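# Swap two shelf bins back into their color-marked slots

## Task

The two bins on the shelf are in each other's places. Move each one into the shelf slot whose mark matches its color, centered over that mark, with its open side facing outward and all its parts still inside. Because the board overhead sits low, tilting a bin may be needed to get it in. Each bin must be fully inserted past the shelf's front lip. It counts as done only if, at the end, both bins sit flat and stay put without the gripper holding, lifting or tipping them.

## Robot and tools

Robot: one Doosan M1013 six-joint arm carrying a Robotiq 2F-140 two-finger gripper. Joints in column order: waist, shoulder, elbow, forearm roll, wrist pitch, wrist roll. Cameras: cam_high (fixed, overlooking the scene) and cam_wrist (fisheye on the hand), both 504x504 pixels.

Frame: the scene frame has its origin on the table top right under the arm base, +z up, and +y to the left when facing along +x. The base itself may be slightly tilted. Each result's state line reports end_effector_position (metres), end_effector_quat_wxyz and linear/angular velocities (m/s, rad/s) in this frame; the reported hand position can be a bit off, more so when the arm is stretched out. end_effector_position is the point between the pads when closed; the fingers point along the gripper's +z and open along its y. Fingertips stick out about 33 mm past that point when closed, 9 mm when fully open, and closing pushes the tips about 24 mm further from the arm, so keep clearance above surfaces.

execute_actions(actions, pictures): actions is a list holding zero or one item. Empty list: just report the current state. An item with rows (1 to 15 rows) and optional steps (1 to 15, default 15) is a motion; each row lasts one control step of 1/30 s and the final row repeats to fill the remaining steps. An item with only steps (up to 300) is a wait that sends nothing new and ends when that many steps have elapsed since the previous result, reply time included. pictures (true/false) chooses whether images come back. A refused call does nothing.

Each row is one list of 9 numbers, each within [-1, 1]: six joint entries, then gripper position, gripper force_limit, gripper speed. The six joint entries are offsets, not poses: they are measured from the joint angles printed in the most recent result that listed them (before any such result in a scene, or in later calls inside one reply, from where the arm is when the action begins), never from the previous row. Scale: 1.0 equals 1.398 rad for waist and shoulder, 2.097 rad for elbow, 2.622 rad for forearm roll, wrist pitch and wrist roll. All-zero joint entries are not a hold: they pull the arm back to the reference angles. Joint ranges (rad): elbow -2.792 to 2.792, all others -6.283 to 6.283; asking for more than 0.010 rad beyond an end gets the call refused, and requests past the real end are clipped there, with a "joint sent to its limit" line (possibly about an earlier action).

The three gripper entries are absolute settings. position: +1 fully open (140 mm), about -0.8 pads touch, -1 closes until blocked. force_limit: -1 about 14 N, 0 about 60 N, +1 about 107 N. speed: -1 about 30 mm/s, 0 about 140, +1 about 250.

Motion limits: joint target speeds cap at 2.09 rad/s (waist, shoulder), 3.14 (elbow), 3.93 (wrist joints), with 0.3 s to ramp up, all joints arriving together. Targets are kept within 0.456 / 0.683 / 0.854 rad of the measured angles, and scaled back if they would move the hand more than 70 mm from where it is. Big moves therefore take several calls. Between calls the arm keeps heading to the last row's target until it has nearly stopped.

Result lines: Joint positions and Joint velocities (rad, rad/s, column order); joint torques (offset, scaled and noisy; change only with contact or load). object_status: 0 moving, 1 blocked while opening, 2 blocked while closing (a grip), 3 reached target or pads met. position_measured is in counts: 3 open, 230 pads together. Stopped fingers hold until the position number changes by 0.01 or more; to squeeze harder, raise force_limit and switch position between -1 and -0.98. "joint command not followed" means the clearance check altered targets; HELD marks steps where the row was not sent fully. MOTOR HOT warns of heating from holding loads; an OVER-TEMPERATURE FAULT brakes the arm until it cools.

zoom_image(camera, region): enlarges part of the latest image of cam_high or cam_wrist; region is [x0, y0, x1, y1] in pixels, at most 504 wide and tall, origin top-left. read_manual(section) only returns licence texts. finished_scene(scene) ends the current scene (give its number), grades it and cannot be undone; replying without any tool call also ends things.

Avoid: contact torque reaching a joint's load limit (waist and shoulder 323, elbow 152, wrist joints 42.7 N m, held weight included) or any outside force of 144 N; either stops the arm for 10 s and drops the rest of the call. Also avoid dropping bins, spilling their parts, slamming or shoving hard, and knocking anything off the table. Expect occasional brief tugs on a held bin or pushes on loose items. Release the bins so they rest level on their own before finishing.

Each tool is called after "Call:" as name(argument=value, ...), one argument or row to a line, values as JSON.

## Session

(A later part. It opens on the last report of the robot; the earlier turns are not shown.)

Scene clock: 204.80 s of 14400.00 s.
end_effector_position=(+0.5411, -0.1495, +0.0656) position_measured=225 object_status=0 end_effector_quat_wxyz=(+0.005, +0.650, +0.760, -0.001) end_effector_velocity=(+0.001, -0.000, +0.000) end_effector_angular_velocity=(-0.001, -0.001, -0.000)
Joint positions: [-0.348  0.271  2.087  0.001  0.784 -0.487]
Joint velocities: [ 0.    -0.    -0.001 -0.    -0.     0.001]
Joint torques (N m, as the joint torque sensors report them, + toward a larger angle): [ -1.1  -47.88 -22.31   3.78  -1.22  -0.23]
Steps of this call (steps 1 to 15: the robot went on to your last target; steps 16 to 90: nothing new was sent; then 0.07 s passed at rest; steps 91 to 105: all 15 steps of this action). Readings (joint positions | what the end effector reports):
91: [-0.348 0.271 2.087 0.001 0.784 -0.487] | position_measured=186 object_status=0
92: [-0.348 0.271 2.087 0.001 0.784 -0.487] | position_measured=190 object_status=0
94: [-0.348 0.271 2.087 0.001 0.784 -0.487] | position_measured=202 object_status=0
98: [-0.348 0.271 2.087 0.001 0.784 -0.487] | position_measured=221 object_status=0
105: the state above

Call:
execute_actions(
  actions=[
    {"rows": [[0.0064,0.0055,-0.013,-0.0074,0.0203,0.0082,-1,1,-0.3],[0.0064,0.0055,-0.013,-0.0074,0.0203,0.0082,-1,1,-0.3],[0.0064,0.0055,-0.013,-0.0074,0.0203,0.0082,-1,1,-0.3],[0.0127,0.011,-0.0259,-0.0147,0.0405,0.0163,-1,1,-0.3],[0.0127,0.011,-0.0259,-0.0147,0.0405,0.0163,-1,1,-0.3],[0.0127,0.011,-0.0259,-0.0147,0.0405,0.0163,-1,1,-0.3],[0.019,0.0166,-0.0389,-0.022,0.0608,0.0245,-1,1,-0.3],[0.019,0.0166,-0.0389,-0.022,0.0608,0.0245,-1,1,-0.3],[0.019,0.0166,-0.0389,-0.022,0.0608,0.0245,-1,1,-0.3],[0.0254,0.0221,-0.0518,-0.0294,0.081,0.0326,-1,1,-0.3]], "steps": 15},
  ],
)

Scene clock: 220.53 s of 14400.00 s.
end_effector_position=(+0.5433, -0.1516, +0.0957) position_measured=225 object_status=2 end_effector_quat_wxyz=(-0.043, +0.650, +0.756, -0.058) end_effector_velocity=(-0.002, +0.000, -0.000) end_effector_angular_velocity=(+0.001, +0.007, -0.001)
Joint positions: [-0.312  0.302  1.978 -0.076  0.996 -0.401]
Joint velocities: [-0.     0.001  0.001 -0.001  0.005  0.   ]
Joint torques (N m, as the joint torque sensors report them, + toward a larger angle): [ -2.01 -69.72 -31.29   3.49  -0.2   -0.48]
Steps of this call (steps 1 to 15: the robot went on to your last target; steps 16 to 90: nothing new was sent; then 12.23 s passed at rest; steps 91 to 105: all 15 steps of this action). Readings (joint positions | what the end effector reports):
91: [-0.348 0.271 2.086 0.000 0.786 -0.486] | position_measured=225 object_status=2
92: [-0.346 0.273 2.081 -0.004 0.798 -0.482] | position_measured=225 object_status=2
94: [-0.339 0.279 2.061 -0.018 0.836 -0.466] | position_measured=225 object_status=2
98: [-0.327 0.289 2.024 -0.044 0.908 -0.437] | position_measured=225 object_status=2
105: the state above
camera_calibration (this result's frames):
cam_wrist: T_world_to_cam=[[0.997072, 0.0316905, -0.0695877, -0.5487], [0.0595639, -0.892562, 0.446974, -0.18987], [-0.0479465, -0.44981, -0.891836, 0.239372], [0, 0, 0, 1]] pos_world=[0.56988, -0.0444102, 0.260165]

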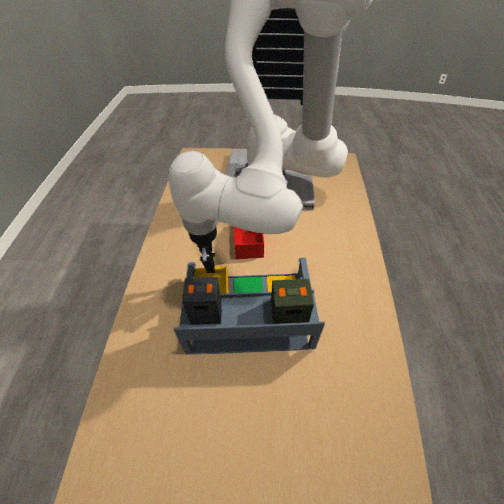

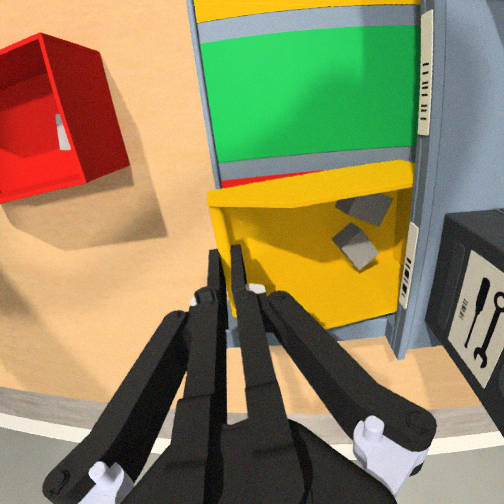

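Call:
execute_actions(
  actions=[
    {"rows": [[-0.0118,-0.0207,0.0165,-0.0007,-0.0023,-0.0057,-1,1,-0.3],[-0.0118,-0.0207,0.0165,-0.0007,-0.0023,-0.0057,-1,1,-0.3],[-0.0118,-0.0207,0.0165,-0.0007,-0.0023,-0.0057,-1,1,-0.3],[-0.0236,-0.0414,0.033,-0.0015,-0.0046,-0.0114,-1,1,-0.3],[-0.0236,-0.0414,0.033,-0.0015,-0.0046,-0.0114,-1,1,-0.3],[-0.0236,-0.0414,0.033,-0.0015,-0.0046,-0.0114,-1,1,-0.3],[-0.0354,-0.0621,0.0495,-0.0022,-0.0069,-0.0171,-1,1,-0.3],[-0.0354,-0.0621,0.0495,-0.0022,-0.0069,-0.0171,-1,1,-0.3],[-0.0354,-0.0621,0.0495,-0.0022,-0.0069,-0.0171,-1,1,-0.3],[-0.0472,-0.0828,0.066,-0.0029,-0.0092,-0.0228,-1,1,-0.3]], "steps": 15},
  ],
)

Scene clock: 236.10 s of 14400.00 s.
end_effector_position=(+0.4591, -0.1613, +0.1032) position_measured=225 object_status=2 end_effector_quat_wxyz=(-0.045, +0.650, +0.756, -0.056) end_effector_velocity=(+0.000, -0.000, +0.001) end_effector_angular_velocity=(-0.001, -0.002, +0.001)
Joint positions: [-0.378  0.186  2.117 -0.084  0.972 -0.461]
Joint velocities: [ 0.    -0.002 -0.    -0.001 -0.    -0.001]
Joint torques (N m, as the joint torque sensors report them, + toward a larger angle): [ -1.51 -56.19 -31.24   3.64  -0.03  -0.38]
Steps of this call (steps 1 to 15: the robot went on to your last target; steps 16 to 90: nothing new was sent; then 12.07 s passed at rest; steps 91 to 105: all 15 steps of this action). Readings (joint positions | what the end effector reports):
91: [-0.312 0.301 1.979 -0.076 0.997 -0.401] | position_measured=225 object_status=2
92: [-0.316 0.295 1.986 -0.077 0.996 -0.404] | position_measured=225 object_status=2
94: [-0.328 0.274 2.012 -0.078 0.991 -0.416] | position_measured=225 object_status=2
98: [-0.351 0.234 2.059 -0.081 0.982 -0.436] | position_measured=225 object_status=2
105: the state above
camera_calibration (this result's frames):
cam_wrist: T_world_to_cam=[[0.996997, 0.0315493, -0.070716, -0.463777], [0.0597461, -0.894369, 0.443322, -0.19684], [-0.0492597, -0.446216, -0.893569, 0.238995], [0, 0, 0, 1]] pos_world=[0.485917, -0.0547723, 0.268026]

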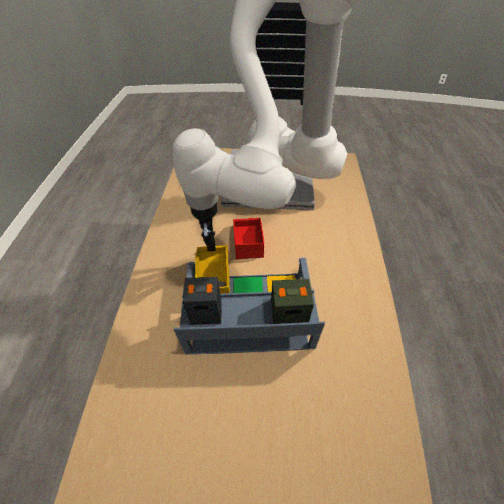

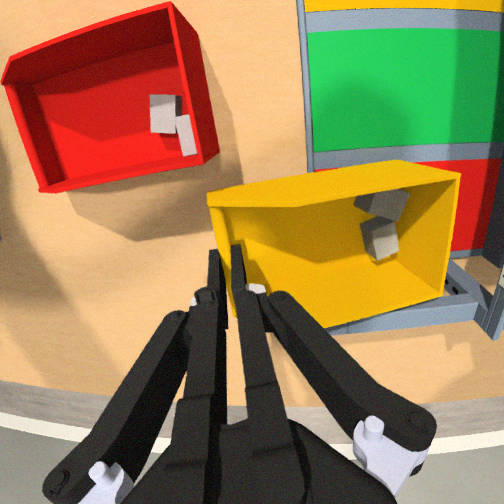

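Call:
execute_actions(
  actions=[
    {"rows": [[0,-0.04,-0.023,0,0.04,0,-1,1,-0.3],[0,-0.04,-0.023,0,0.04,0,-1,1,-0.3],[0,-0.04,-0.023,0,0.04,0,-1,1,-0.3],[0,-0.04,-0.023,0,0.04,0,-1,1,-0.3],[0,-0.0774,-0.0451,0,0.0772,0,-1,1,-0.3]], "steps": 15},
  ],
  pictures=false,
)

Scene clock: 248.17 s of 14400.00 s.
end_effector_position=(+0.4578, -0.1631, +0.2036) position_measured=226 object_status=2 end_effector_quat_wxyz=(-0.043, +0.656, +0.751, -0.061) end_effector_velocity=(+0.001, -0.000, +0.000) end_effector_angular_velocity=(-0.000, -0.002, +0.001)
Joint positions: [-0.378  0.078  2.022 -0.084  1.174 -0.461]
Joint velocities: [ 0.    -0.    -0.001  0.    -0.001 -0.001]
Joint torques (N m, as the joint torque sensors report them, + toward a larger angle): [ -1.7  -49.19 -36.61   4.18  -0.11  -0.22]
Steps of this call (steps 1 to 15: the robot went on to your last target; steps 16 to 90: nothing new was sent; then 8.57 s passed at rest; steps 91 to 105: all 15 steps of this action). Readings (joint positions | what the end effector reports):
91: [-0.378 0.186 2.116 -0.084 0.974 -0.461] | position_measured=225 object_status=2
92: [-0.378 0.180 2.111 -0.084 0.986 -0.461] | position_measured=225 object_status=2
94: [-0.378 0.148 2.083 -0.084 1.044 -0.461] | position_measured=225 object_status=2
98: [-0.378 0.085 2.028 -0.084 1.160 -0.461] | position_measured=225 object_status=2
105: the state above

Call:
execute_actions(
  actions=[
    {"rows": [[0.0726,-0.0114,0.0076,0.008,0.0017,0.0334,-1,1,-0.3],[0.0726,-0.0114,0.0076,0.008,0.0017,0.0334,-1,1,-0.3],[0.0726,-0.0114,0.0076,0.008,0.0017,0.0334,-1,1,-0.3],[0.0726,-0.0114,0.0076,0.008,0.0017,0.0334,-1,1,-0.3],[0.1452,-0.0228,0.0151,0.016,0.0034,0.0668,-1,1,-0.3],[0.1452,-0.0228,0.0151,0.016,0.0034,0.0668,-1,1,-0.3],[0.1452,-0.0228,0.0151,0.016,0.0034,0.0668,-1,1,-0.3],[0.1452,-0.0228,0.0151,0.016,0.0034,0.0668,-1,1,-0.3],[0.2178,-0.0341,0.0227,0.024,0.0051,0.1001,-1,1,-0.3],[0.2178,-0.0341,0.0227,0.024,0.0051,0.1001,-1,1,-0.3],[0.2178,-0.0341,0.0227,0.024,0.0051,0.1001,-1,1,-0.3],[0.2178,-0.0341,0.0227,0.024,0.0051,0.1001,-1,1,-0.3],[0.2904,-0.0455,0.0302,0.032,0.0068,0.1335,-1,1,-0.3]], "steps": 15},
  ],
  pictures=false,
)

Call:
execute_actions(
  actions=[
    {"steps": 12},
  ],
)

Scene clock: 256.10 s of 14400.00 s.
end_effector_position=(+0.4484, +0.0222, +0.2034) position_measured=226 object_status=2 end_effector_quat_wxyz=(-0.048, +0.650, +0.756, -0.053) end_effector_velocity=(-0.119, +0.460, -0.001) end_effector_angular_velocity=(+0.051, +0.030, +0.037)
Joint positions: [-0.037  0.025  2.075 -0.013  1.189 -0.167]
Joint velocities: [ 0.889 -0.142  0.141  0.19   0.041  0.764]
Joint torques (N m, as the joint torque sensors report them, + toward a larger angle): [  6.96 -53.33 -34.04   4.79   0.29  -0.14]
Steps of this call (steps 1 to 15: the robot went on to your last target; steps 16 to 90: nothing new was sent; then 4.43 s passed at rest; steps 91 to 105: all 15 steps of this action). Readings (joint positions | what the end effector reports):
91: [-0.377 0.078 2.022 -0.084 1.175 -0.460] | position_measured=226 object_status=2
92: [-0.371 0.077 2.023 -0.083 1.175 -0.455] | position_measured=226 object_status=2
94: [-0.336 0.072 2.028 -0.075 1.176 -0.424] | position_measured=226 object_status=2
98: [-0.219 0.053 2.047 -0.051 1.181 -0.324] | position_measured=226 object_status=2
105: the state above

Scene clock: 256.50 s of 14400.00 s.
end_effector_position=(+0.4388, +0.0552, +0.2034) position_measured=226 object_status=2 end_effector_quat_wxyz=(-0.050, +0.649, +0.757, -0.053) end_effector_velocity=(+0.000, -0.000, +0.001) end_effector_angular_velocity=(-0.000, -0.000, +0.001)
Joint positions: [ 0.028  0.014  2.085 -0.     1.192 -0.111]
Joint velocities: [ 0.    -0.    -0.001 -0.     0.001 -0.001]
Joint torques (N m, as the joint torque sensors report them, + toward a larger angle): [ -1.55 -42.17 -36.38   3.99   0.13  -0.2 ]
Steps of this call (steps 1 to 12: the robot went on to your last target). Readings (joint positions | what the end effector reports):
1: [-0.010 0.020 2.080 -0.008 1.191 -0.144] | position_measured=226 object_status=2
2: [0.010 0.017 2.083 -0.004 1.192 -0.127] | position_measured=226 object_status=2
4: [0.027 0.014 2.085 -0.000 1.192 -0.112] | position_measured=226 object_status=2
8: [0.028 0.014 2.085 -0.000 1.192 -0.111] | position_measured=226 object_status=2
12: the state above
camera_calibration (this result's frames):
cam_wrist: T_world_to_cam=[[0.996688, 0.0356635, -0.0730787, -0.442854], [0.0638699, -0.899565, 0.432093, -0.0456978], [-0.0503291, -0.435329, -0.898863, 0.425137], [0, 0, 0, 1]] pos_world=[0.465702, 0.15976, 0.369522]

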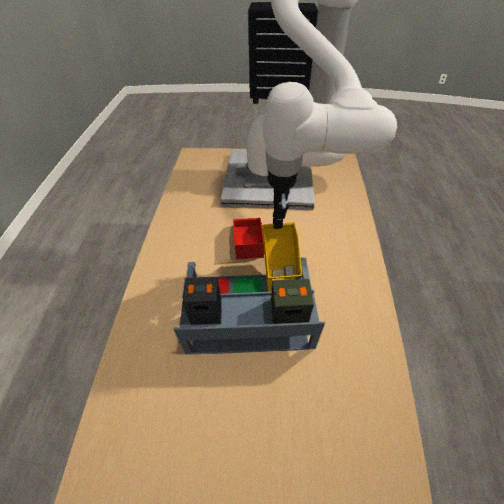

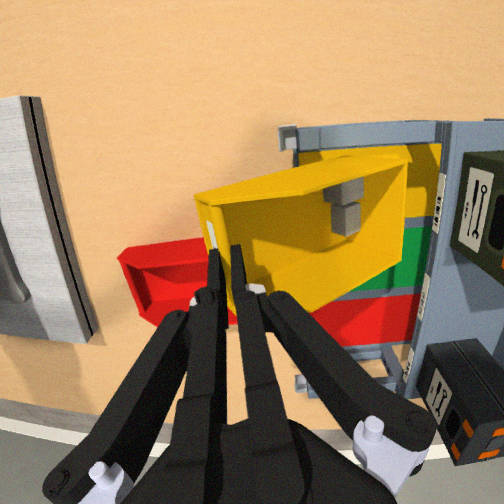

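Call:
execute_actions(
  actions=[
    {"rows": [[0,0.016,0.0094,0,-0.0162,0,-1,1,-0.3],[0,0.016,0.0094,0,-0.0162,0,-1,1,-0.3],[0,0.016,0.0094,0,-0.0162,0,-1,1,-0.3],[0,0.016,0.0094,0,-0.0162,0,-1,1,-0.3],[0,0.0325,0.0188,0,-0.0323,0,-1,1,-0.3]], "steps": 15},
  ],
)

Scene clock: 263.73 s of 14400.00 s.
end_effector_position=(+0.4414, +0.0549, +0.1625) position_measured=226 object_status=2 end_effector_quat_wxyz=(-0.050, +0.649, +0.757, -0.053) end_effector_velocity=(+0.000, -0.000, +0.000) end_effector_angular_velocity=(+0.001, +0.001, -0.001)
Joint positions: [ 0.028  0.06   2.125 -0.     1.108 -0.111]
Joint velocities: [-0.001  0.001 -0.001  0.001  0.001 -0.   ]
Joint torques (N m, as the joint torque sensors report them, + toward a larger angle): [ -1.74 -47.42 -34.04   3.73   0.24  -0.23]
Steps of this call (steps 1 to 30: the robot went on to your last target; steps 31 to 90: nothing new was sent; then 3.73 s passed at rest; steps 91 to 105: all 15 steps of this action). Readings (joint positions | what the end effector reports):
91: [0.028 0.015 2.086 0.000 1.192 -0.111] | position_measured=226 object_status=2
92: [0.028 0.021 2.091 0.000 1.180 -0.111] | position_measured=226 object_status=2
94: [0.028 0.036 2.105 0.000 1.152 -0.111] | position_measured=226 object_status=2
98: [0.028 0.059 2.125 -0.000 1.109 -0.111] | position_measured=226 object_status=2
105: the state above
camera_calibration (this result's frames):
cam_wrist: T_world_to_cam=[[0.996656, 0.0357712, -0.0734697, -0.448375], [0.0641394, -0.899534, 0.432117, -0.0284824], [-0.0506311, -0.435384, -0.89882, 0.388457], [0, 0, 0, 1]] pos_world=[0.46837, 0.159546, 0.328518]

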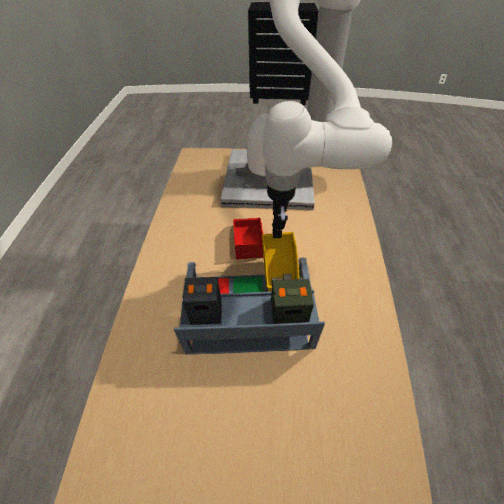

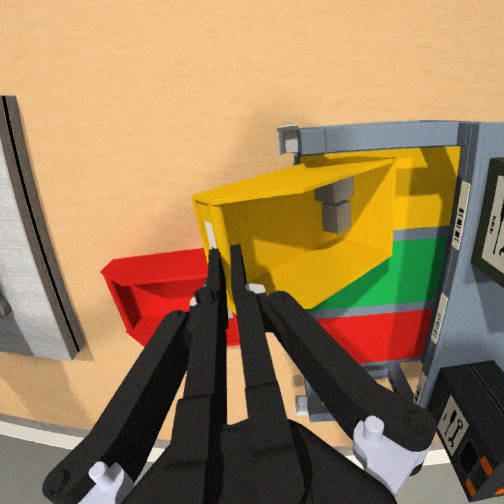

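Call:
execute_actions(
  actions=[
    {"rows": [[0,0.012,0.007,0,-0.012,0,-0.98,0,-0.3],[0,0.012,0.007,0,-0.012,0,-0.98,0,-0.3],[0,0.012,0.007,0,-0.012,0,-0.98,0,-0.3],[0,0.012,0.007,0,-0.012,0,-0.98,0,-0.3],[0,0.012,0.007,0,-0.012,0,-0.98,0,-0.3],[0,0.0244,0.014,0,-0.0243,0,-0.98,0,-0.3]], "steps": 15},
  ],
)

Scene clock: 268.90 s of 14400.00 s.
end_effector_position=(+0.4413, +0.0546, +0.1324) position_measured=226 object_status=2 end_effector_quat_wxyz=(-0.050, +0.649, +0.757, -0.053) end_effector_velocity=(+0.002, +0.000, +0.002) end_effector_angular_velocity=(+0.002, -0.007, -0.001)
Joint positions: [ 0.028  0.094  2.154 -0.     1.044 -0.111]
Joint velocities: [-0.001 -0.002 -0.002  0.001 -0.003 -0.001]
Joint torques (N m, as the joint torque sensors report them, + toward a larger angle): [ -1.21 -40.95 -32.12   3.97  -0.8   -0.34]
Steps of this call (steps 1 to 15: the robot went on to your last target; steps 16 to 90: nothing new was sent; then 1.67 s passed at rest; steps 91 to 105: all 15 steps of this action). Readings (joint positions | what the end effector reports):
91: [0.028 0.060 2.125 -0.000 1.106 -0.111] | position_measured=226 object_status=0
92: [0.028 0.066 2.130 0.000 1.095 -0.111] | position_measured=226 object_status=0
94: [0.028 0.077 2.140 0.000 1.077 -0.111] | position_measured=226 object_status=0
98: [0.028 0.091 2.152 -0.000 1.049 -0.111] | position_measured=226 object_status=2
105: the state above
camera_calibration (this result's frames):
cam_wrist: T_world_to_cam=[[0.996658, 0.0357735, -0.0734366, -0.450507], [0.0641333, -0.89948, 0.432229, -0.0158289], [-0.0505925, -0.435494, -0.898769, 0.361257], [0, 0, 0, 1]] pos_world=[0.468293, 0.159204, 0.298445]

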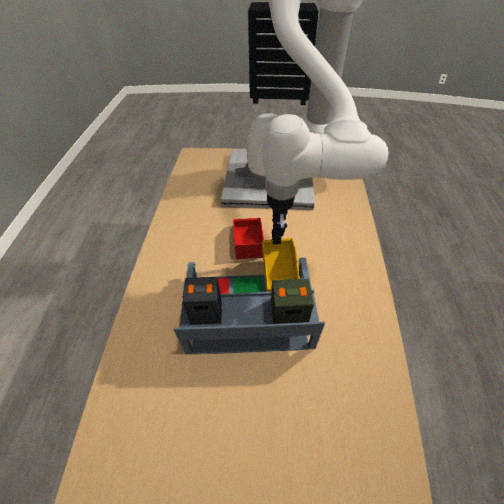

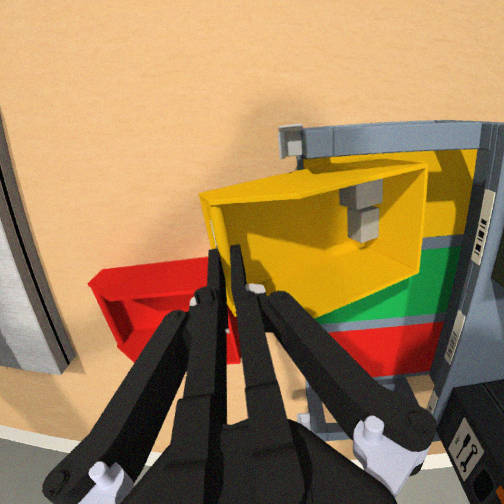

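Call:
execute_actions(
  actions=[
    {"rows": [[0,0.012,0.007,0,-0.012,0,-0.98,0,-0.3],[0,0.012,0.007,0,-0.012,0,-0.98,0,-0.3],[0,0.012,0.007,0,-0.012,0,-0.98,0,-0.3],[0,0.012,0.007,0,-0.012,0,-0.98,0,-0.3],[0,0.012,0.007,0,-0.012,0,-0.98,0,-0.3],[0,0.0241,0.0142,0,-0.0244,0,-0.98,0,-0.3]], "steps": 15},
  ],
)

Scene clock: 273.70 s of 14400.00 s.
end_effector_position=(+0.4392, +0.0543, +0.1030) position_measured=226 object_status=2 end_effector_quat_wxyz=(-0.050, +0.649, +0.758, -0.053) end_effector_velocity=(+0.001, +0.000, +0.001) end_effector_angular_velocity=(+0.002, -0.003, -0.003)
Joint positions: [ 0.028  0.128  2.184 -0.     0.98  -0.111]
Joint velocities: [-0.001 -0.001 -0.001  0.002 -0.001  0.   ]
Joint torques (N m, as the joint torque sensors report them, + toward a larger angle): [ -1.97 -44.03 -28.91   3.65  -0.44  -0.17]
Steps of this call (steps 1 to 15: the robot went on to your last target; steps 16 to 90: nothing new was sent; then 1.30 s passed at rest; steps 91 to 105: all 15 steps of this action). Readings (joint positions | what the end effector reports):
91: [0.028 0.095 2.155 -0.000 1.043 -0.111] | position_measured=226 object_status=2
92: [0.028 0.100 2.159 0.000 1.031 -0.111] | position_measured=226 object_status=2
94: [0.028 0.111 2.169 0.000 1.013 -0.111] | position_measured=226 object_status=2
98: [0.028 0.125 2.182 -0.000 0.985 -0.111] | position_measured=226 object_status=2
105: the state above
camera_calibration (this result's frames):
cam_wrist: T_world_to_cam=[[0.996672, 0.0359656, -0.0731594, -0.450612], [0.0641883, -0.899452, 0.432279, -0.00332471], [-0.0502562, -0.435536, -0.898767, 0.334486], [0, 0, 0, 1]] pos_world=[0.466136, 0.158897, 0.269096]

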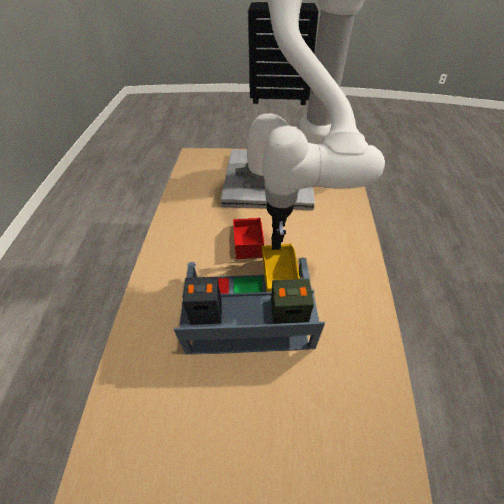

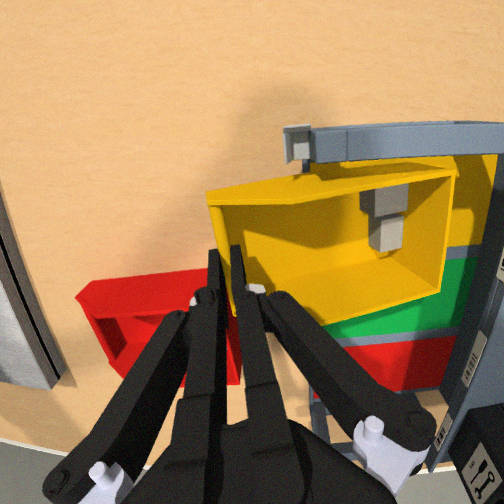

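Call:
execute_actions(
  actions=[
    {"rows": [[0.0054,0.024,-0.0181,0,0.0015,0.0029,-0.98,0,-0.3],[0.0054,0.024,-0.0181,0,0.0015,0.0029,-0.98,0,-0.3],[0.0054,0.024,-0.0181,0,0.0015,0.0029,-0.98,0,-0.3],[0.0108,0.048,-0.0362,0,0.003,0.0057,-0.98,0,-0.3],[0.0108,0.048,-0.0362,0,0.003,0.0057,-0.98,0,-0.3],[0.0108,0.048,-0.0362,0,0.003,0.0057,-0.98,0,-0.3],[0.0161,0.072,-0.0542,0,0.0044,0.0086,-0.98,0,-0.3],[0.0161,0.072,-0.0542,0,0.0044,0.0086,-0.98,0,-0.3],[0.0161,0.072,-0.0542,0,0.0044,0.0086,-0.98,0,-0.3],[0.0215,0.0959,-0.0723,0,0.0059,0.0114,-0.98,0,-0.3]], "steps": 15},
  ],
)

Scene clock: 285.47 s of 14400.00 s.
end_effector_position=(+0.5259, +0.0739, +0.0944) position_measured=226 object_status=2 end_effector_quat_wxyz=(-0.048, +0.649, +0.758, -0.054) end_effector_velocity=(+0.001, -0.000, +0.000) end_effector_angular_velocity=(+0.000, -0.001, -0.002)
Joint positions: [ 0.058  0.262  2.033 -0.     0.995 -0.081]
Joint velocities: [-0.001 -0.    -0.001  0.    -0.001  0.001]
Joint torques (N m, as the joint torque sensors report them, + toward a larger angle): [ -2.71 -56.64 -28.51   3.54   0.13  -0.4 ]
Steps of this call (steps 1 to 15: the robot went on to your last target; steps 16 to 90: nothing new was sent; then 8.27 s passed at rest; steps 91 to 105: all 15 steps of this action). Readings (joint positions | what the end effector reports):
91: [0.028 0.128 2.183 -0.000 0.980 -0.111] | position_measured=226 object_status=2
92: [0.029 0.134 2.177 -0.000 0.980 -0.110] | position_measured=226 object_status=2
94: [0.034 0.159 2.149 -0.000 0.983 -0.104] | position_measured=226 object_status=2
98: [0.045 0.206 2.097 -0.000 0.989 -0.094] | position_measured=226 object_status=2
105: the state above
camera_calibration (this result's frames):
cam_wrist: T_world_to_cam=[[0.996814, 0.0361337, -0.0711135, -0.53863], [0.0636591, -0.897567, 0.436258, 0.0122928], [-0.0480655, -0.439395, -0.897007, 0.338642], [0, 0, 0, 1]] pos_world=[0.552409, 0.179294, 0.260097]

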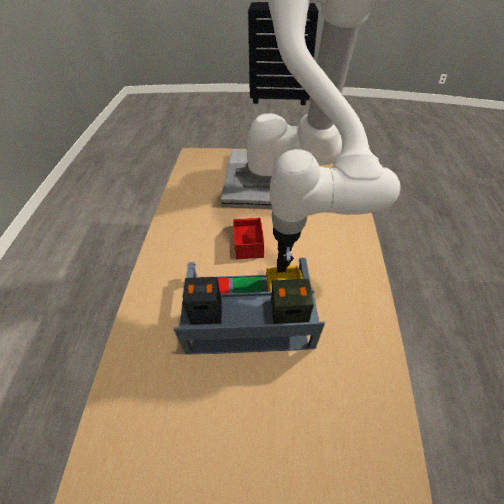

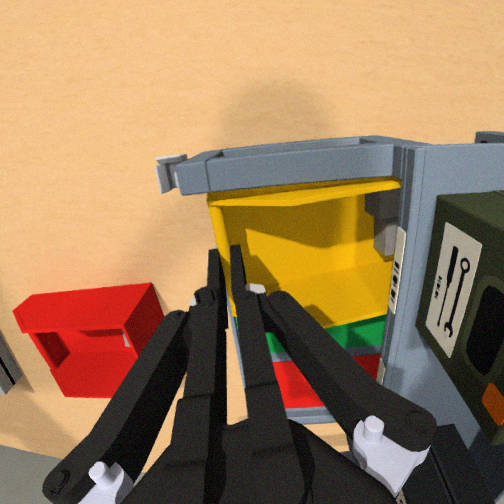

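Call:
execute_actions(
  actions=[
    {"rows": [[0,-0.0096,0.0178,0,-0.028,0,-0.98,0,-0.3],[0,-0.0096,0.0178,0,-0.028,0,-0.98,0,-0.3],[0,-0.0096,0.0178,0,-0.028,0,-0.98,0,-0.3],[0,-0.0191,0.0355,0,-0.056,0,-0.98,0,-0.3],[0,-0.0191,0.0355,0,-0.056,0,-0.98,0,-0.3],[0,-0.0191,0.0355,0,-0.056,0,-0.98,0,-0.3],[0,-0.0287,0.0533,0,-0.0839,0,-0.98,0,-0.3],[0,-0.0287,0.0533,0,-0.0839,0,-0.98,0,-0.3],[0,-0.0287,0.0533,0,-0.0839,0,-0.98,0,-0.3],[0,-0.0287,0.0533,0,-0.0839,0,-0.98,0,-0.3],[0,-0.0287,0.0533,0,-0.0839,0,-0.6,0,0]], "steps": 15},
  ],
)

Scene clock: 292.40 s of 14400.00 s.
end_effector_position=(+0.5234, +0.0735, +0.0677) position_measured=205 object_status=0 end_effector_quat_wxyz=(+0.005, +0.650, +0.760, -0.002) end_effector_velocity=(+0.000, +0.000, +0.002) end_effector_angular_velocity=(+0.002, -0.003, -0.002)
Joint positions: [ 0.058  0.222  2.144 -0.     0.776 -0.081]
Joint velocities: [-0.001 -0.003 -0.     0.002  0.    -0.001]
Joint torques (N m, as the joint torque sensors report them, + toward a larger angle): [ -0.99 -53.99 -27.66   3.42  -0.3   -0.18]
Steps of this call (steps 1 to 15: the robot went on to your last target; steps 16 to 90: nothing new was sent; then 3.43 s passed at rest; steps 91 to 105: all 15 steps of this action). Readings (joint positions | what the end effector reports):
91: [0.058 0.262 2.033 -0.000 0.994 -0.081] | position_measured=226 object_status=2
92: [0.058 0.260 2.039 -0.000 0.982 -0.081] | position_measured=226 object_status=2
94: [0.058 0.250 2.065 -0.000 0.932 -0.081] | position_measured=226 object_status=2
98: [0.058 0.231 2.118 -0.000 0.827 -0.081] | position_measured=226 object_status=2
105: the state above
camera_calibration (this result's frames):
cam_wrist: T_world_to_cam=[[0.996332, 0.0375519, 0.0768937, -0.547945], [0.000729924, -0.902268, 0.431175, 0.0573748], [0.0855701, -0.429537, -0.898986, 0.24381], [0, 0, 0, 1]] pos_world=[0.525031, 0.177069, 0.236577]

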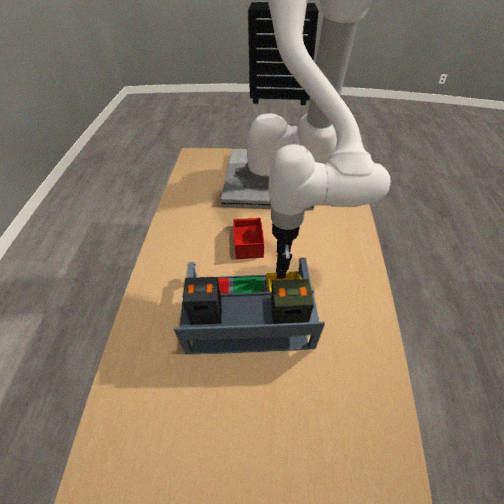

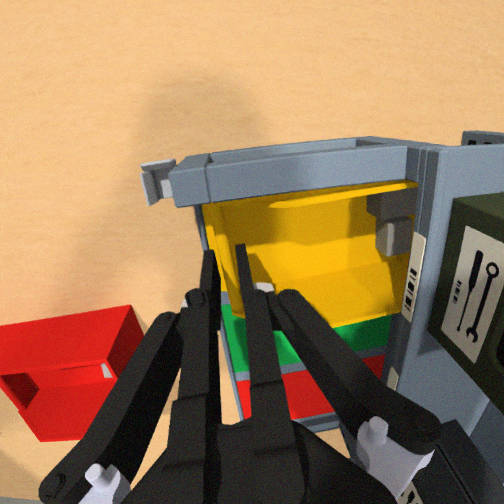

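Call:
execute_actions(
  actions=[
    {"rows": [[0,-0.0562,-0.0234,0,0.0486,0,-0.45,0,0],[0,-0.0562,-0.0234,0,0.0486,0,-0.45,0,0],[0,-0.0562,-0.0234,0,0.0486,0,-0.45,0,0],[0,-0.0562,-0.0234,0,0.0486,0,-0.45,0,0],[0,-0.0562,-0.0234,0,0.0486,0,-0.45,0,0],[0,-0.0562,-0.0234,0,0.0486,0,-0.45,0,0],[0,-0.0562,-0.0234,0,0.0486,0,-0.45,0,0],[-0.3212,-0.3605,0.1612,0,0.0629,-0.1716,-0.45,0,0]], "steps": 15},
  ],
  pictures=false,
)

Call:
execute_actions(
  actions=[
    {"steps": 30},
  ],
)

Scene clock: 303.90 s of 14400.00 s.
end_effector_position=(+0.4437, +0.0006, +0.1419) position_measured=186 object_status=3 end_effector_quat_wxyz=(+0.005, +0.650, +0.760, -0.001) end_effector_velocity=(-0.457, -0.331, +0.032) end_effector_angular_velocity=(-0.001, -0.003, -0.005)
Joint positions: [-0.094 -0.001  2.227 -0.     0.915 -0.234]
Joint velocities: [-0.827 -0.781  0.708 -0.     0.07  -0.821]
Joint torques (N m, as the joint torque sensors report them, + toward a larger angle): [ -2.62 -36.1  -29.73   3.47  -0.28  -0.63]
Steps of this call (steps 1 to 15: the robot went on to your last target; steps 16 to 90: nothing new was sent; then 8.00 s passed at rest; steps 91 to 105: all 15 steps of this action). Readings (joint positions | what the end effector reports):
91: [0.058 0.221 2.144 -0.000 0.776 -0.081] | position_measured=205 object_status=0
92: [0.058 0.215 2.141 -0.000 0.787 -0.081] | position_measured=199 object_status=0
94: [0.058 0.181 2.119 -0.000 0.843 -0.081] | position_measured=187 object_status=0
98: [0.057 0.142 2.096 -0.000 0.902 -0.082] | position_measured=186 object_status=0
105: the state above

Scene clock: 304.90 s of 14400.00 s.
end_effector_position=(+0.2721, -0.0696, +0.1283) position_measured=186 object_status=3 end_effector_quat_wxyz=(+0.005, +0.650, +0.760, -0.001) end_effector_velocity=(+0.000, -0.001, -0.001) end_effector_angular_velocity=(+0.001, +0.002, -0.002)
Joint positions: [-0.391 -0.282  2.483 -0.     0.94  -0.531]
Joint velocities: [-0.002  0.004 -0.001  0.    -0.     0.   ]
Joint torques (N m, as the joint torque sensors report them, + toward a larger angle): [ -1.6   -6.63 -32.25   3.8   -0.09  -0.24]
Steps of this call (steps 1 to 30: the robot went on to your last target). Readings (joint positions | what the end effector reports):
1: [-0.122 -0.027 2.251 -0.000 0.918 -0.262] | position_measured=186 object_status=3
2: [-0.151 -0.054 2.275 -0.000 0.920 -0.290] | position_measured=186 object_status=3
4: [-0.208 -0.109 2.325 -0.000 0.925 -0.348] | position_measured=186 object_status=3
8: [-0.326 -0.221 2.427 -0.000 0.935 -0.466] | position_measured=186 object_status=3
30: the state above
The arm was judged still, so your last target was given up. Only a new action makes it travel on or press farther. Fingers that are still opening or closing keep moving.
camera_calibration (this result's frames):
cam_wrist: T_world_to_cam=[[0.996234, 0.0383306, 0.0777687, -0.296861], [0.00103368, -0.902155, 0.431411, -0.097826], [0.0866957, -0.429706, -0.898797, 0.257959], [0, 0, 0, 1]] pos_world=[0.273481, 0.0339711, 0.297142]

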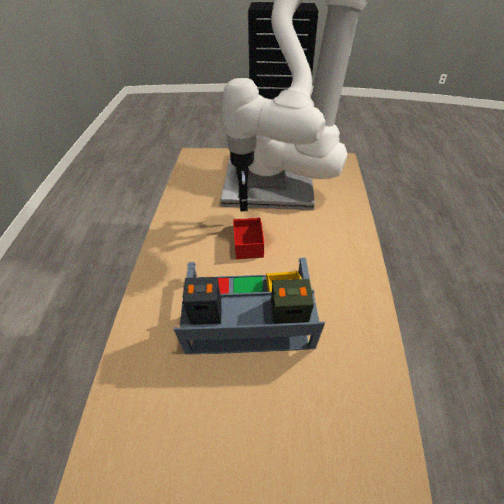

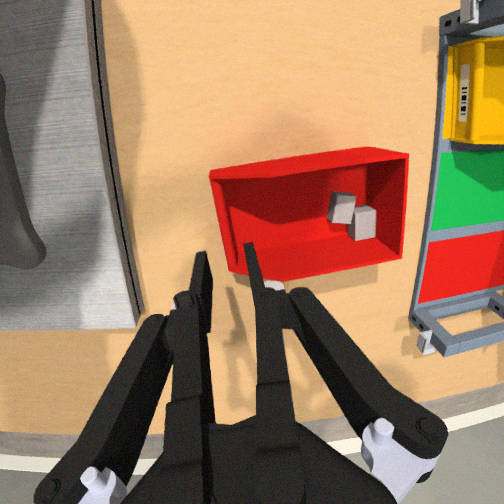

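Call:
execute_actions(
  actions=[
    {"rows": [[0,0.1002,0.0402,0,-0.0854,0,-0.45,0,0]], "steps": 12},
  ],
  pictures=false,
)

Call:
execute_actions(
  actions=[
    {"rows": [[0,0,0,0,0,0,-1,1,-0.3]], "steps": 15},
  ],
)

Scene clock: 310.43 s of 14400.00 s.
end_effector_position=(+0.2726, -0.0703, +0.0543) position_measured=186 object_status=3 end_effector_quat_wxyz=(+0.005, +0.650, +0.760, -0.001) end_effector_velocity=(+0.001, -0.000, +0.000) end_effector_angular_velocity=(-0.002, -0.002, +0.002)
Joint positions: [-0.391 -0.142  2.567 -0.     0.717 -0.531]
Joint velocities: [ 0.001  0.    -0.001 -0.001 -0.002  0.   ]
Joint torques (N m, as the joint torque sensors report them, + toward a larger angle): [ -1.69 -15.08 -25.62   2.86   0.12  -0.25]
Steps of this call (steps 1 to 90: nothing new was sent; then 2.13 s passed at rest; steps 91 to 102: all 12 steps of this action). Readings (joint positions | what the end effector reports):
91: [-0.391 -0.281 2.483 -0.000 0.940 -0.531] | position_measured=186 object_status=3
92: [-0.391 -0.276 2.487 -0.000 0.930 -0.531] | position_measured=186 object_status=3
94: [-0.391 -0.240 2.508 -0.000 0.872 -0.531] | position_measured=186 object_status=3
98: [-0.391 -0.148 2.563 -0.000 0.728 -0.531] | position_measured=186 object_status=3
102: the state above

Scene clock: 310.93 s of 14400.00 s.
end_effector_position=(+0.2727, -0.0703, +0.0543) position_measured=225 object_status=0 end_effector_quat_wxyz=(+0.005, +0.650, +0.760, -0.001) end_effector_velocity=(-0.001, +0.000, -0.001) end_effector_angular_velocity=(+0.001, +0.002, +0.002)
Joint positions: [-0.391 -0.142  2.567 -0.     0.717 -0.531]
Joint velocities: [-0.     0.002  0.    -0.    -0.    -0.002]
Joint torques (N m, as the joint torque sensors report them, + toward a larger angle): [ -1.14  -2.82 -19.8    3.37  -4.99  -0.4 ]
Steps of this call (steps 1 to 15: all 15 steps of this action). Readings (joint positions | what the end effector reports):
1: [-0.391 -0.142 2.567 -0.000 0.717 -0.531] | position_measured=186 object_status=0
2: [-0.391 -0.142 2.567 -0.000 0.717 -0.531] | position_measured=190 object_status=0
4: [-0.391 -0.142 2.567 -0.000 0.717 -0.531] | position_measured=202 object_status=0
8: [-0.391 -0.142 2.567 -0.000 0.717 -0.531] | position_measured=220 object_status=0
15: the state above
camera_calibration (this result's frames):
cam_wrist: T_world_to_cam=[[0.996271, 0.0382197, 0.0773465, -0.291618], [0.00114193, -0.902283, 0.431143, -0.0665391], [0.0862666, -0.429447, -0.898962, 0.191282], [0, 0, 0, 1]] pos_world=[0.274105, 0.0332538, 0.223199]

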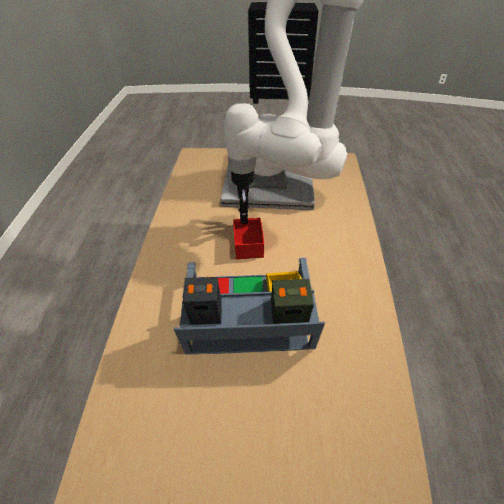

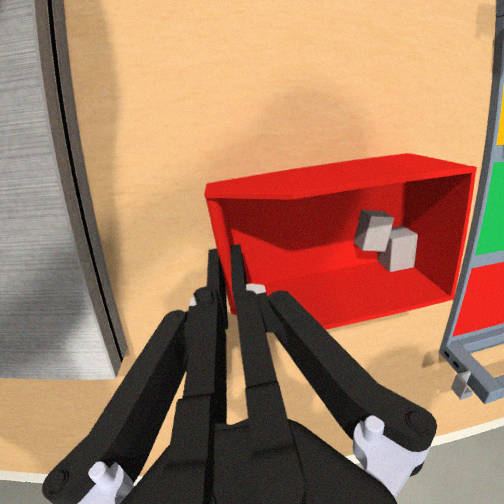

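Call:
execute_actions(
  actions=[
    {"rows": [[0,-0.05,-0.02,0,0.043,0,-1,1,-0.3],[0,-0.05,-0.02,0,0.043,0,-1,1,-0.3],[0,-0.05,-0.02,0,0.043,0,-1,1,-0.3],[0,-0.1,-0.04,0,0.085,0,-1,1,-0.3],[0,-0.1,-0.04,0,0.085,0,-1,1,-0.3],[0,-0.1,-0.04,0,0.085,0,-1,1,-0.3],[0,-0.1,-0.04,0,0.085,0,-1,1,-0.3],[0,-0.1,-0.04,0,0.085,0,-1,1,-0.3],[0.003,-0.014,-0.113,-0.011,0.115,0.009,-1,1,-0.3],[0.003,-0.014,-0.113,-0.011,0.115,0.009,-1,1,-0.3],[0.003,-0.014,-0.113,-0.011,0.115,0.009,-1,1,-0.3],[0.006,0.072,-0.187,-0.021,0.145,0.018,-1,1,-0.3],[0.006,0.072,-0.187,-0.021,0.145,0.018,-1,1,-0.3],[0.006,0.072,-0.187,-0.021,0.145,0.018,-1,1,-0.3],[0.0093,0.1574,-0.2599,-0.032,0.1743,0.0267,-1,1,-0.3]], "steps": 15},
  ],
  pictures=false,
)

Call:
execute_actions(
  actions=[
    {"steps": 15},
  ],
)

Scene clock: 318.50 s of 14400.00 s.
end_effector_position=(+0.3371, -0.1024, +0.1680) position_measured=225 object_status=2 end_effector_quat_wxyz=(-0.010, +0.652, +0.758, -0.020) end_effector_velocity=(+0.446, -0.224, +0.175) end_effector_angular_velocity=(-0.037, +0.403, -0.045)
Joint positions: [-0.387 -0.164  2.316 -0.03   1.031 -0.506]
Joint velocities: [ 0.033  0.94  -1.087 -0.199  0.515  0.17 ]
Joint torques (N m, as the joint torque sensors report them, + toward a larger angle): [ -0.23 -24.14 -35.56   4.13   0.01  -0.24]
Steps of this call (steps 1 to 15: the robot went on to your last target; steps 16 to 90: nothing new was sent; then 4.07 s passed at rest; steps 91 to 105: all 15 steps of this action). Readings (joint positions | what the end effector reports):
91: [-0.391 -0.143 2.567 -0.000 0.718 -0.531] | position_measured=225 object_status=2
92: [-0.391 -0.148 2.564 -0.000 0.728 -0.531] | position_measured=225 object_status=2
94: [-0.391 -0.183 2.542 -0.000 0.785 -0.531] | position_measured=225 object_status=2
98: [-0.391 -0.275 2.487 -0.000 0.928 -0.531] | position_measured=225 object_status=2
105: the state above

Scene clock: 319.00 s of 14400.00 s.
end_effector_position=(+0.4582, -0.1632, +0.2037) position_measured=225 object_status=2 end_effector_quat_wxyz=(-0.042, +0.656, +0.751, -0.060) end_effector_velocity=(+0.001, -0.000, +0.001) end_effector_angular_velocity=(-0.001, -0.002, +0.001)
Joint positions: [-0.378  0.078  2.022 -0.084  1.174 -0.461]
Joint velocities: [ 0.001 -0.    -0.002 -0.     0.     0.   ]
Joint torques (N m, as the joint torque sensors report them, + toward a larger angle): [ -1.71 -47.71 -35.08   3.98   0.22  -0.24]
Steps of this call (steps 1 to 15: the robot went on to your last target). Readings (joint positions | what the end effector reports):
1: [-0.386 -0.133 2.278 -0.036 1.049 -0.501] | position_measured=225 object_status=2
2: [-0.385 -0.102 2.241 -0.043 1.067 -0.495] | position_measured=225 object_status=2
4: [-0.383 -0.041 2.166 -0.057 1.104 -0.483] | position_measured=225 object_status=2
8: [-0.379 0.064 2.038 -0.081 1.165 -0.464] | position_measured=225 object_status=2
15: the state above
camera_calibration (this result's frames):
cam_wrist: T_world_to_cam=[[0.997228, 0.0174442, -0.0723362, -0.457761], [0.0483882, -0.89054, 0.452323, -0.239034], [-0.056528, -0.454569, -0.888916, 0.328959], [0, 0, 0, 1]] pos_world=[0.486654, -0.0553497, 0.367424]

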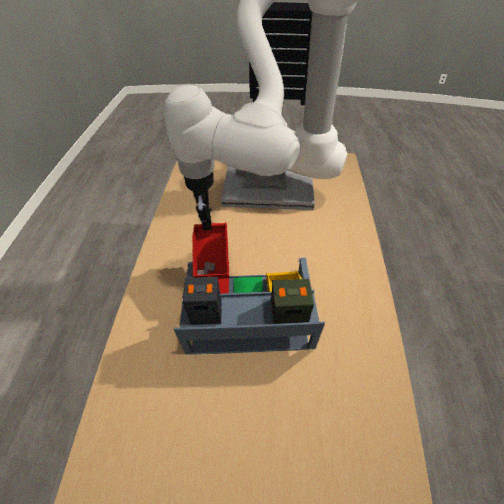

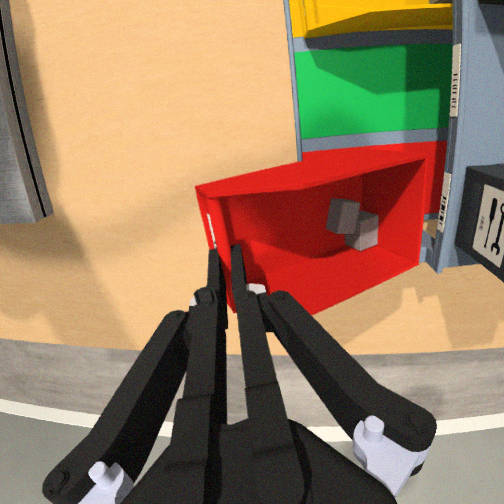

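Lower with lighter grip.

Call:
execute_actions(
  actions=[
    {"rows": [[0,0.026,0.015,0,-0.026,0,-1,1,-0.3],[0,0.026,0.015,0,-0.026,0,-1,1,-0.3],[0,0.026,0.015,0,-0.026,0,-1,1,-0.3],[0,0.026,0.015,0,-0.026,0,-1,1,-0.3],[0,0.04,0.0235,0,-0.04,0,-0.98,0,-0.3],[0,0.04,0.0235,0,-0.04,0,-0.98,0,-0.3],[0,0.04,0.0235,0,-0.04,0,-0.98,0,-0.3],[0,0.04,0.0235,0,-0.04,0,-0.98,0,-0.3],[0,0.052,0.03,0,-0.052,0,-0.98,0,-0.3],[0,0.052,0.03,0,-0.052,0,-0.98,0,-0.3],[0,0.052,0.03,0,-0.052,0,-0.98,0,-0.3],[0,0.064,0.037,0,-0.064,0,-0.98,0,-0.3]], "steps": 15},
  ],
)

Scene clock: 325.27 s of 14400.00 s.
end_effector_position=(+0.4606, -0.1624, +0.1203) position_measured=225 object_status=2 end_effector_quat_wxyz=(-0.044, +0.651, +0.755, -0.057) end_effector_velocity=(+0.005, -0.001, -0.009) end_effector_angular_velocity=(-0.002, -0.010, +0.001)
Joint positions: [-0.378  0.167  2.1   -0.084  1.007 -0.461]
Joint velocities: [ 0.001  0.012  0.005 -0.    -0.028  0.002]
Joint torques (N m, as the joint torque sensors report them, + toward a larger angle): [  3.58 -84.57 -46.94   5.11  -0.2    0.02]
Steps of this call (steps 1 to 15: the robot went on to your last target; steps 16 to 90: nothing new was sent; then 2.77 s passed at rest; steps 91 to 105: all 15 steps of this action). Readings (joint positions | what the end effector reports):
91: [-0.378 0.079 2.022 -0.084 1.173 -0.461] | position_measured=225 object_status=2
92: [-0.378 0.085 2.027 -0.084 1.161 -0.461] | position_measured=225 object_status=2
94: [-0.378 0.110 2.049 -0.084 1.115 -0.461] | position_measured=225 object_status=2
98: [-0.378 0.134 2.071 -0.084 1.070 -0.461] | position_measured=225 object_status=0
105: the state above
camera_calibration (this result's frames):
cam_wrist: T_world_to_cam=[[0.997091, 0.029444, -0.0703005, -0.464503], [0.0577918, -0.893423, 0.445484, -0.204713], [-0.0496913, -0.448251, -0.892526, 0.253615], [0, 0, 0, 1]] pos_world=[0.487585, -0.0555354, 0.2849]

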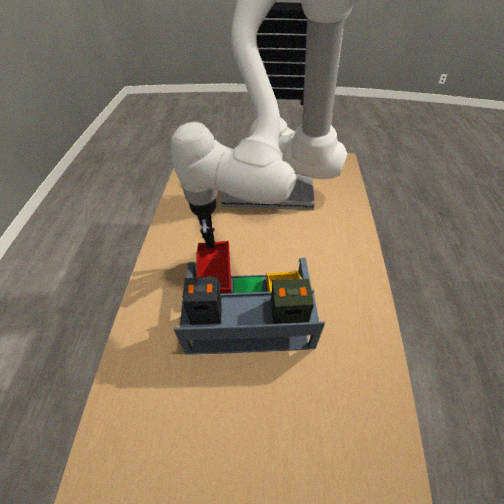

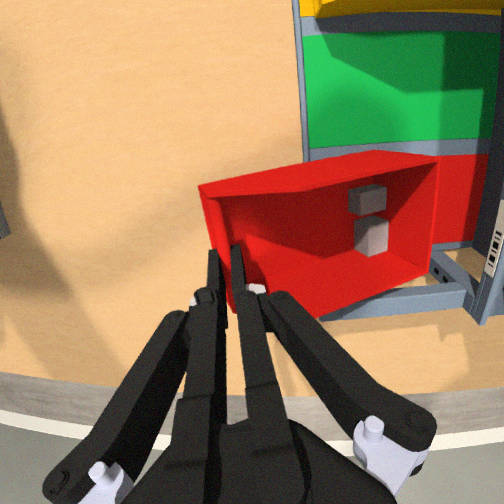

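Call:
execute_actions(
  actions=[
    {"rows": [[0,0.007,0.004,0,-0.007,0,-0.98,0,-0.3],[0,0.007,0.004,0,-0.007,0,-0.98,0,-0.3],[0,0.007,0.004,0,-0.007,0,-0.98,0,-0.3],[0,0.007,0.004,0,-0.007,0,-0.98,0,-0.3],[0,0.0136,0.0081,0,-0.0133,0,-0.98,0,-0.3]], "steps": 12},
  ],
)

Scene clock: 330.30 s of 14400.00 s.
end_effector_position=(+0.4590, -0.1613, +0.1029) position_measured=225 object_status=2 end_effector_quat_wxyz=(-0.045, +0.650, +0.756, -0.057) end_effector_velocity=(-0.001, +0.000, -0.001) end_effector_angular_velocity=(+0.001, +0.001, -0.001)
Joint positions: [-0.378  0.187  2.117 -0.084  0.972 -0.461]
Joint velocities: [-0.001  0.     0.001  0.001 -0.    -0.   ]
Joint torques (N m, as the joint torque sensors report them, + toward a larger angle): [ -0.72 -49.55 -28.04   3.74   0.12  -0.43]
Steps of this call (steps 1 to 15: the robot went on to your last target; steps 16 to 90: nothing new was sent; then 1.63 s passed at rest; steps 91 to 102: all 12 steps of this action). Readings (joint positions | what the end effector reports):
91: [-0.378 0.168 2.100 -0.084 1.004 -0.461] | position_measured=225 object_status=2
92: [-0.378 0.173 2.104 -0.084 0.995 -0.461] | position_measured=225 object_status=2
94: [-0.378 0.177 2.108 -0.084 0.988 -0.461] | position_measured=225 object_status=2
98: [-0.378 0.187 2.117 -0.084 0.972 -0.461] | position_measured=225 object_status=2
102: the state above
camera_calibration (this result's frames):
cam_wrist: T_world_to_cam=[[0.99697, 0.031924, -0.0709411, -0.463624], [0.0601866, -0.894308, 0.443386, -0.196907], [-0.0492885, -0.446312, -0.893519, 0.238772], [0, 0, 0, 1]] pos_world=[0.485838, -0.0547276, 0.267763]

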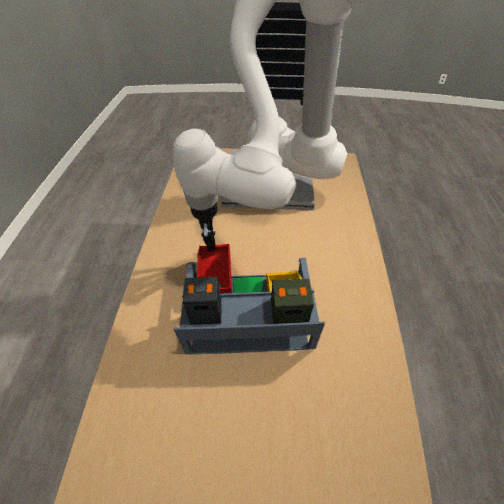

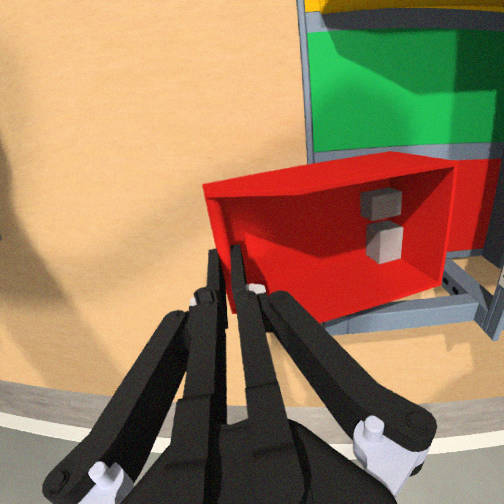

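Call:
execute_actions(
  actions=[
    {"rows": [[0.0125,0.0218,-0.0176,0.0008,0.0024,0.006,-0.98,0,-0.3],[0.0125,0.0218,-0.0176,0.0008,0.0024,0.006,-0.98,0,-0.3],[0.0125,0.0218,-0.0176,0.0008,0.0024,0.006,-0.98,0,-0.3],[0.025,0.0436,-0.0352,0.0015,0.0049,0.0122,-0.98,0,-0.3],[0.025,0.0436,-0.0352,0.0015,0.0049,0.0122,-0.98,0,-0.3],[0.025,0.0436,-0.0352,0.0015,0.0049,0.0122,-0.98,0,-0.3],[0.0375,0.0654,-0.0527,0.0023,0.0073,0.0182,-0.98,0,-0.3],[0.0375,0.0654,-0.0527,0.0023,0.0073,0.0182,-0.98,0,-0.3],[0.0375,0.0654,-0.0527,0.0023,0.0073,0.0182,-0.98,0,-0.3],[0.05,0.0872,-0.0703,0.003,0.0097,0.0243,-0.98,0,-0.3]], "steps": 15},
  ],
)

Scene clock: 338.00 s of 14400.00 s.
end_effector_position=(+0.5488, -0.1509, +0.0954) position_measured=225 object_status=2 end_effector_quat_wxyz=(-0.042, +0.650, +0.756, -0.057) end_effector_velocity=(-0.000, -0.000, -0.000) end_effector_angular_velocity=(+0.000, +0.001, -0.001)
Joint positions: [-0.308  0.308  1.97  -0.076  0.997 -0.397]
Joint velocities: [-0.     0.001 -0.    -0.     0.     0.001]
Joint torques (N m, as the joint torque sensors report them, + toward a larger angle): [ -1.74 -62.41 -28.72   3.59   0.01   0.03]
Steps of this call (steps 1 to 15: the robot went on to your last target; steps 16 to 90: nothing new was sent; then 4.20 s passed at rest; steps 91 to 105: all 15 steps of this action). Readings (joint positions | what the end effector reports):
91: [-0.378 0.187 2.116 -0.084 0.972 -0.461] | position_measured=225 object_status=2
92: [-0.375 0.193 2.109 -0.084 0.973 -0.458] | position_measured=225 object_status=2
94: [-0.362 0.215 2.082 -0.082 0.978 -0.446] | position_measured=225 object_status=2
98: [-0.337 0.257 2.031 -0.080 0.987 -0.424] | position_measured=225 object_status=2
105: the state above
camera_calibration (this result's frames):
cam_wrist: T_world_to_cam=[[0.997161, 0.0318045, -0.0682477, -0.554351], [0.059112, -0.892104, 0.447946, -0.189204], [-0.0466373, -0.450709, -0.891452, 0.238824], [0, 0, 0, 1]] pos_world=[0.575099, -0.0435188, 0.25982]

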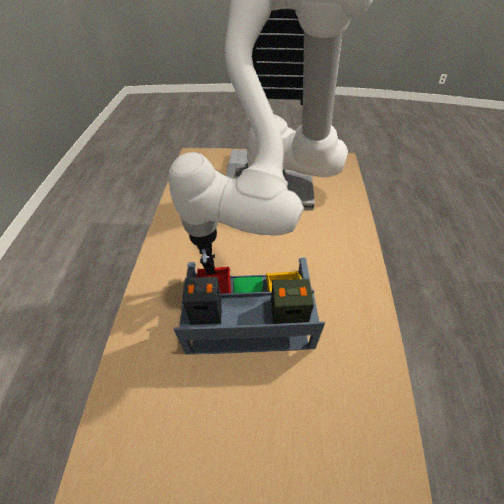

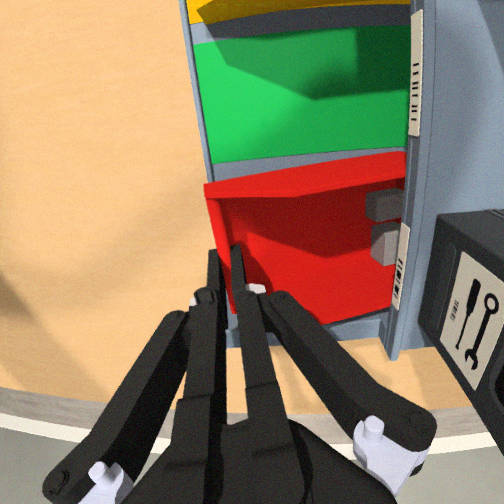

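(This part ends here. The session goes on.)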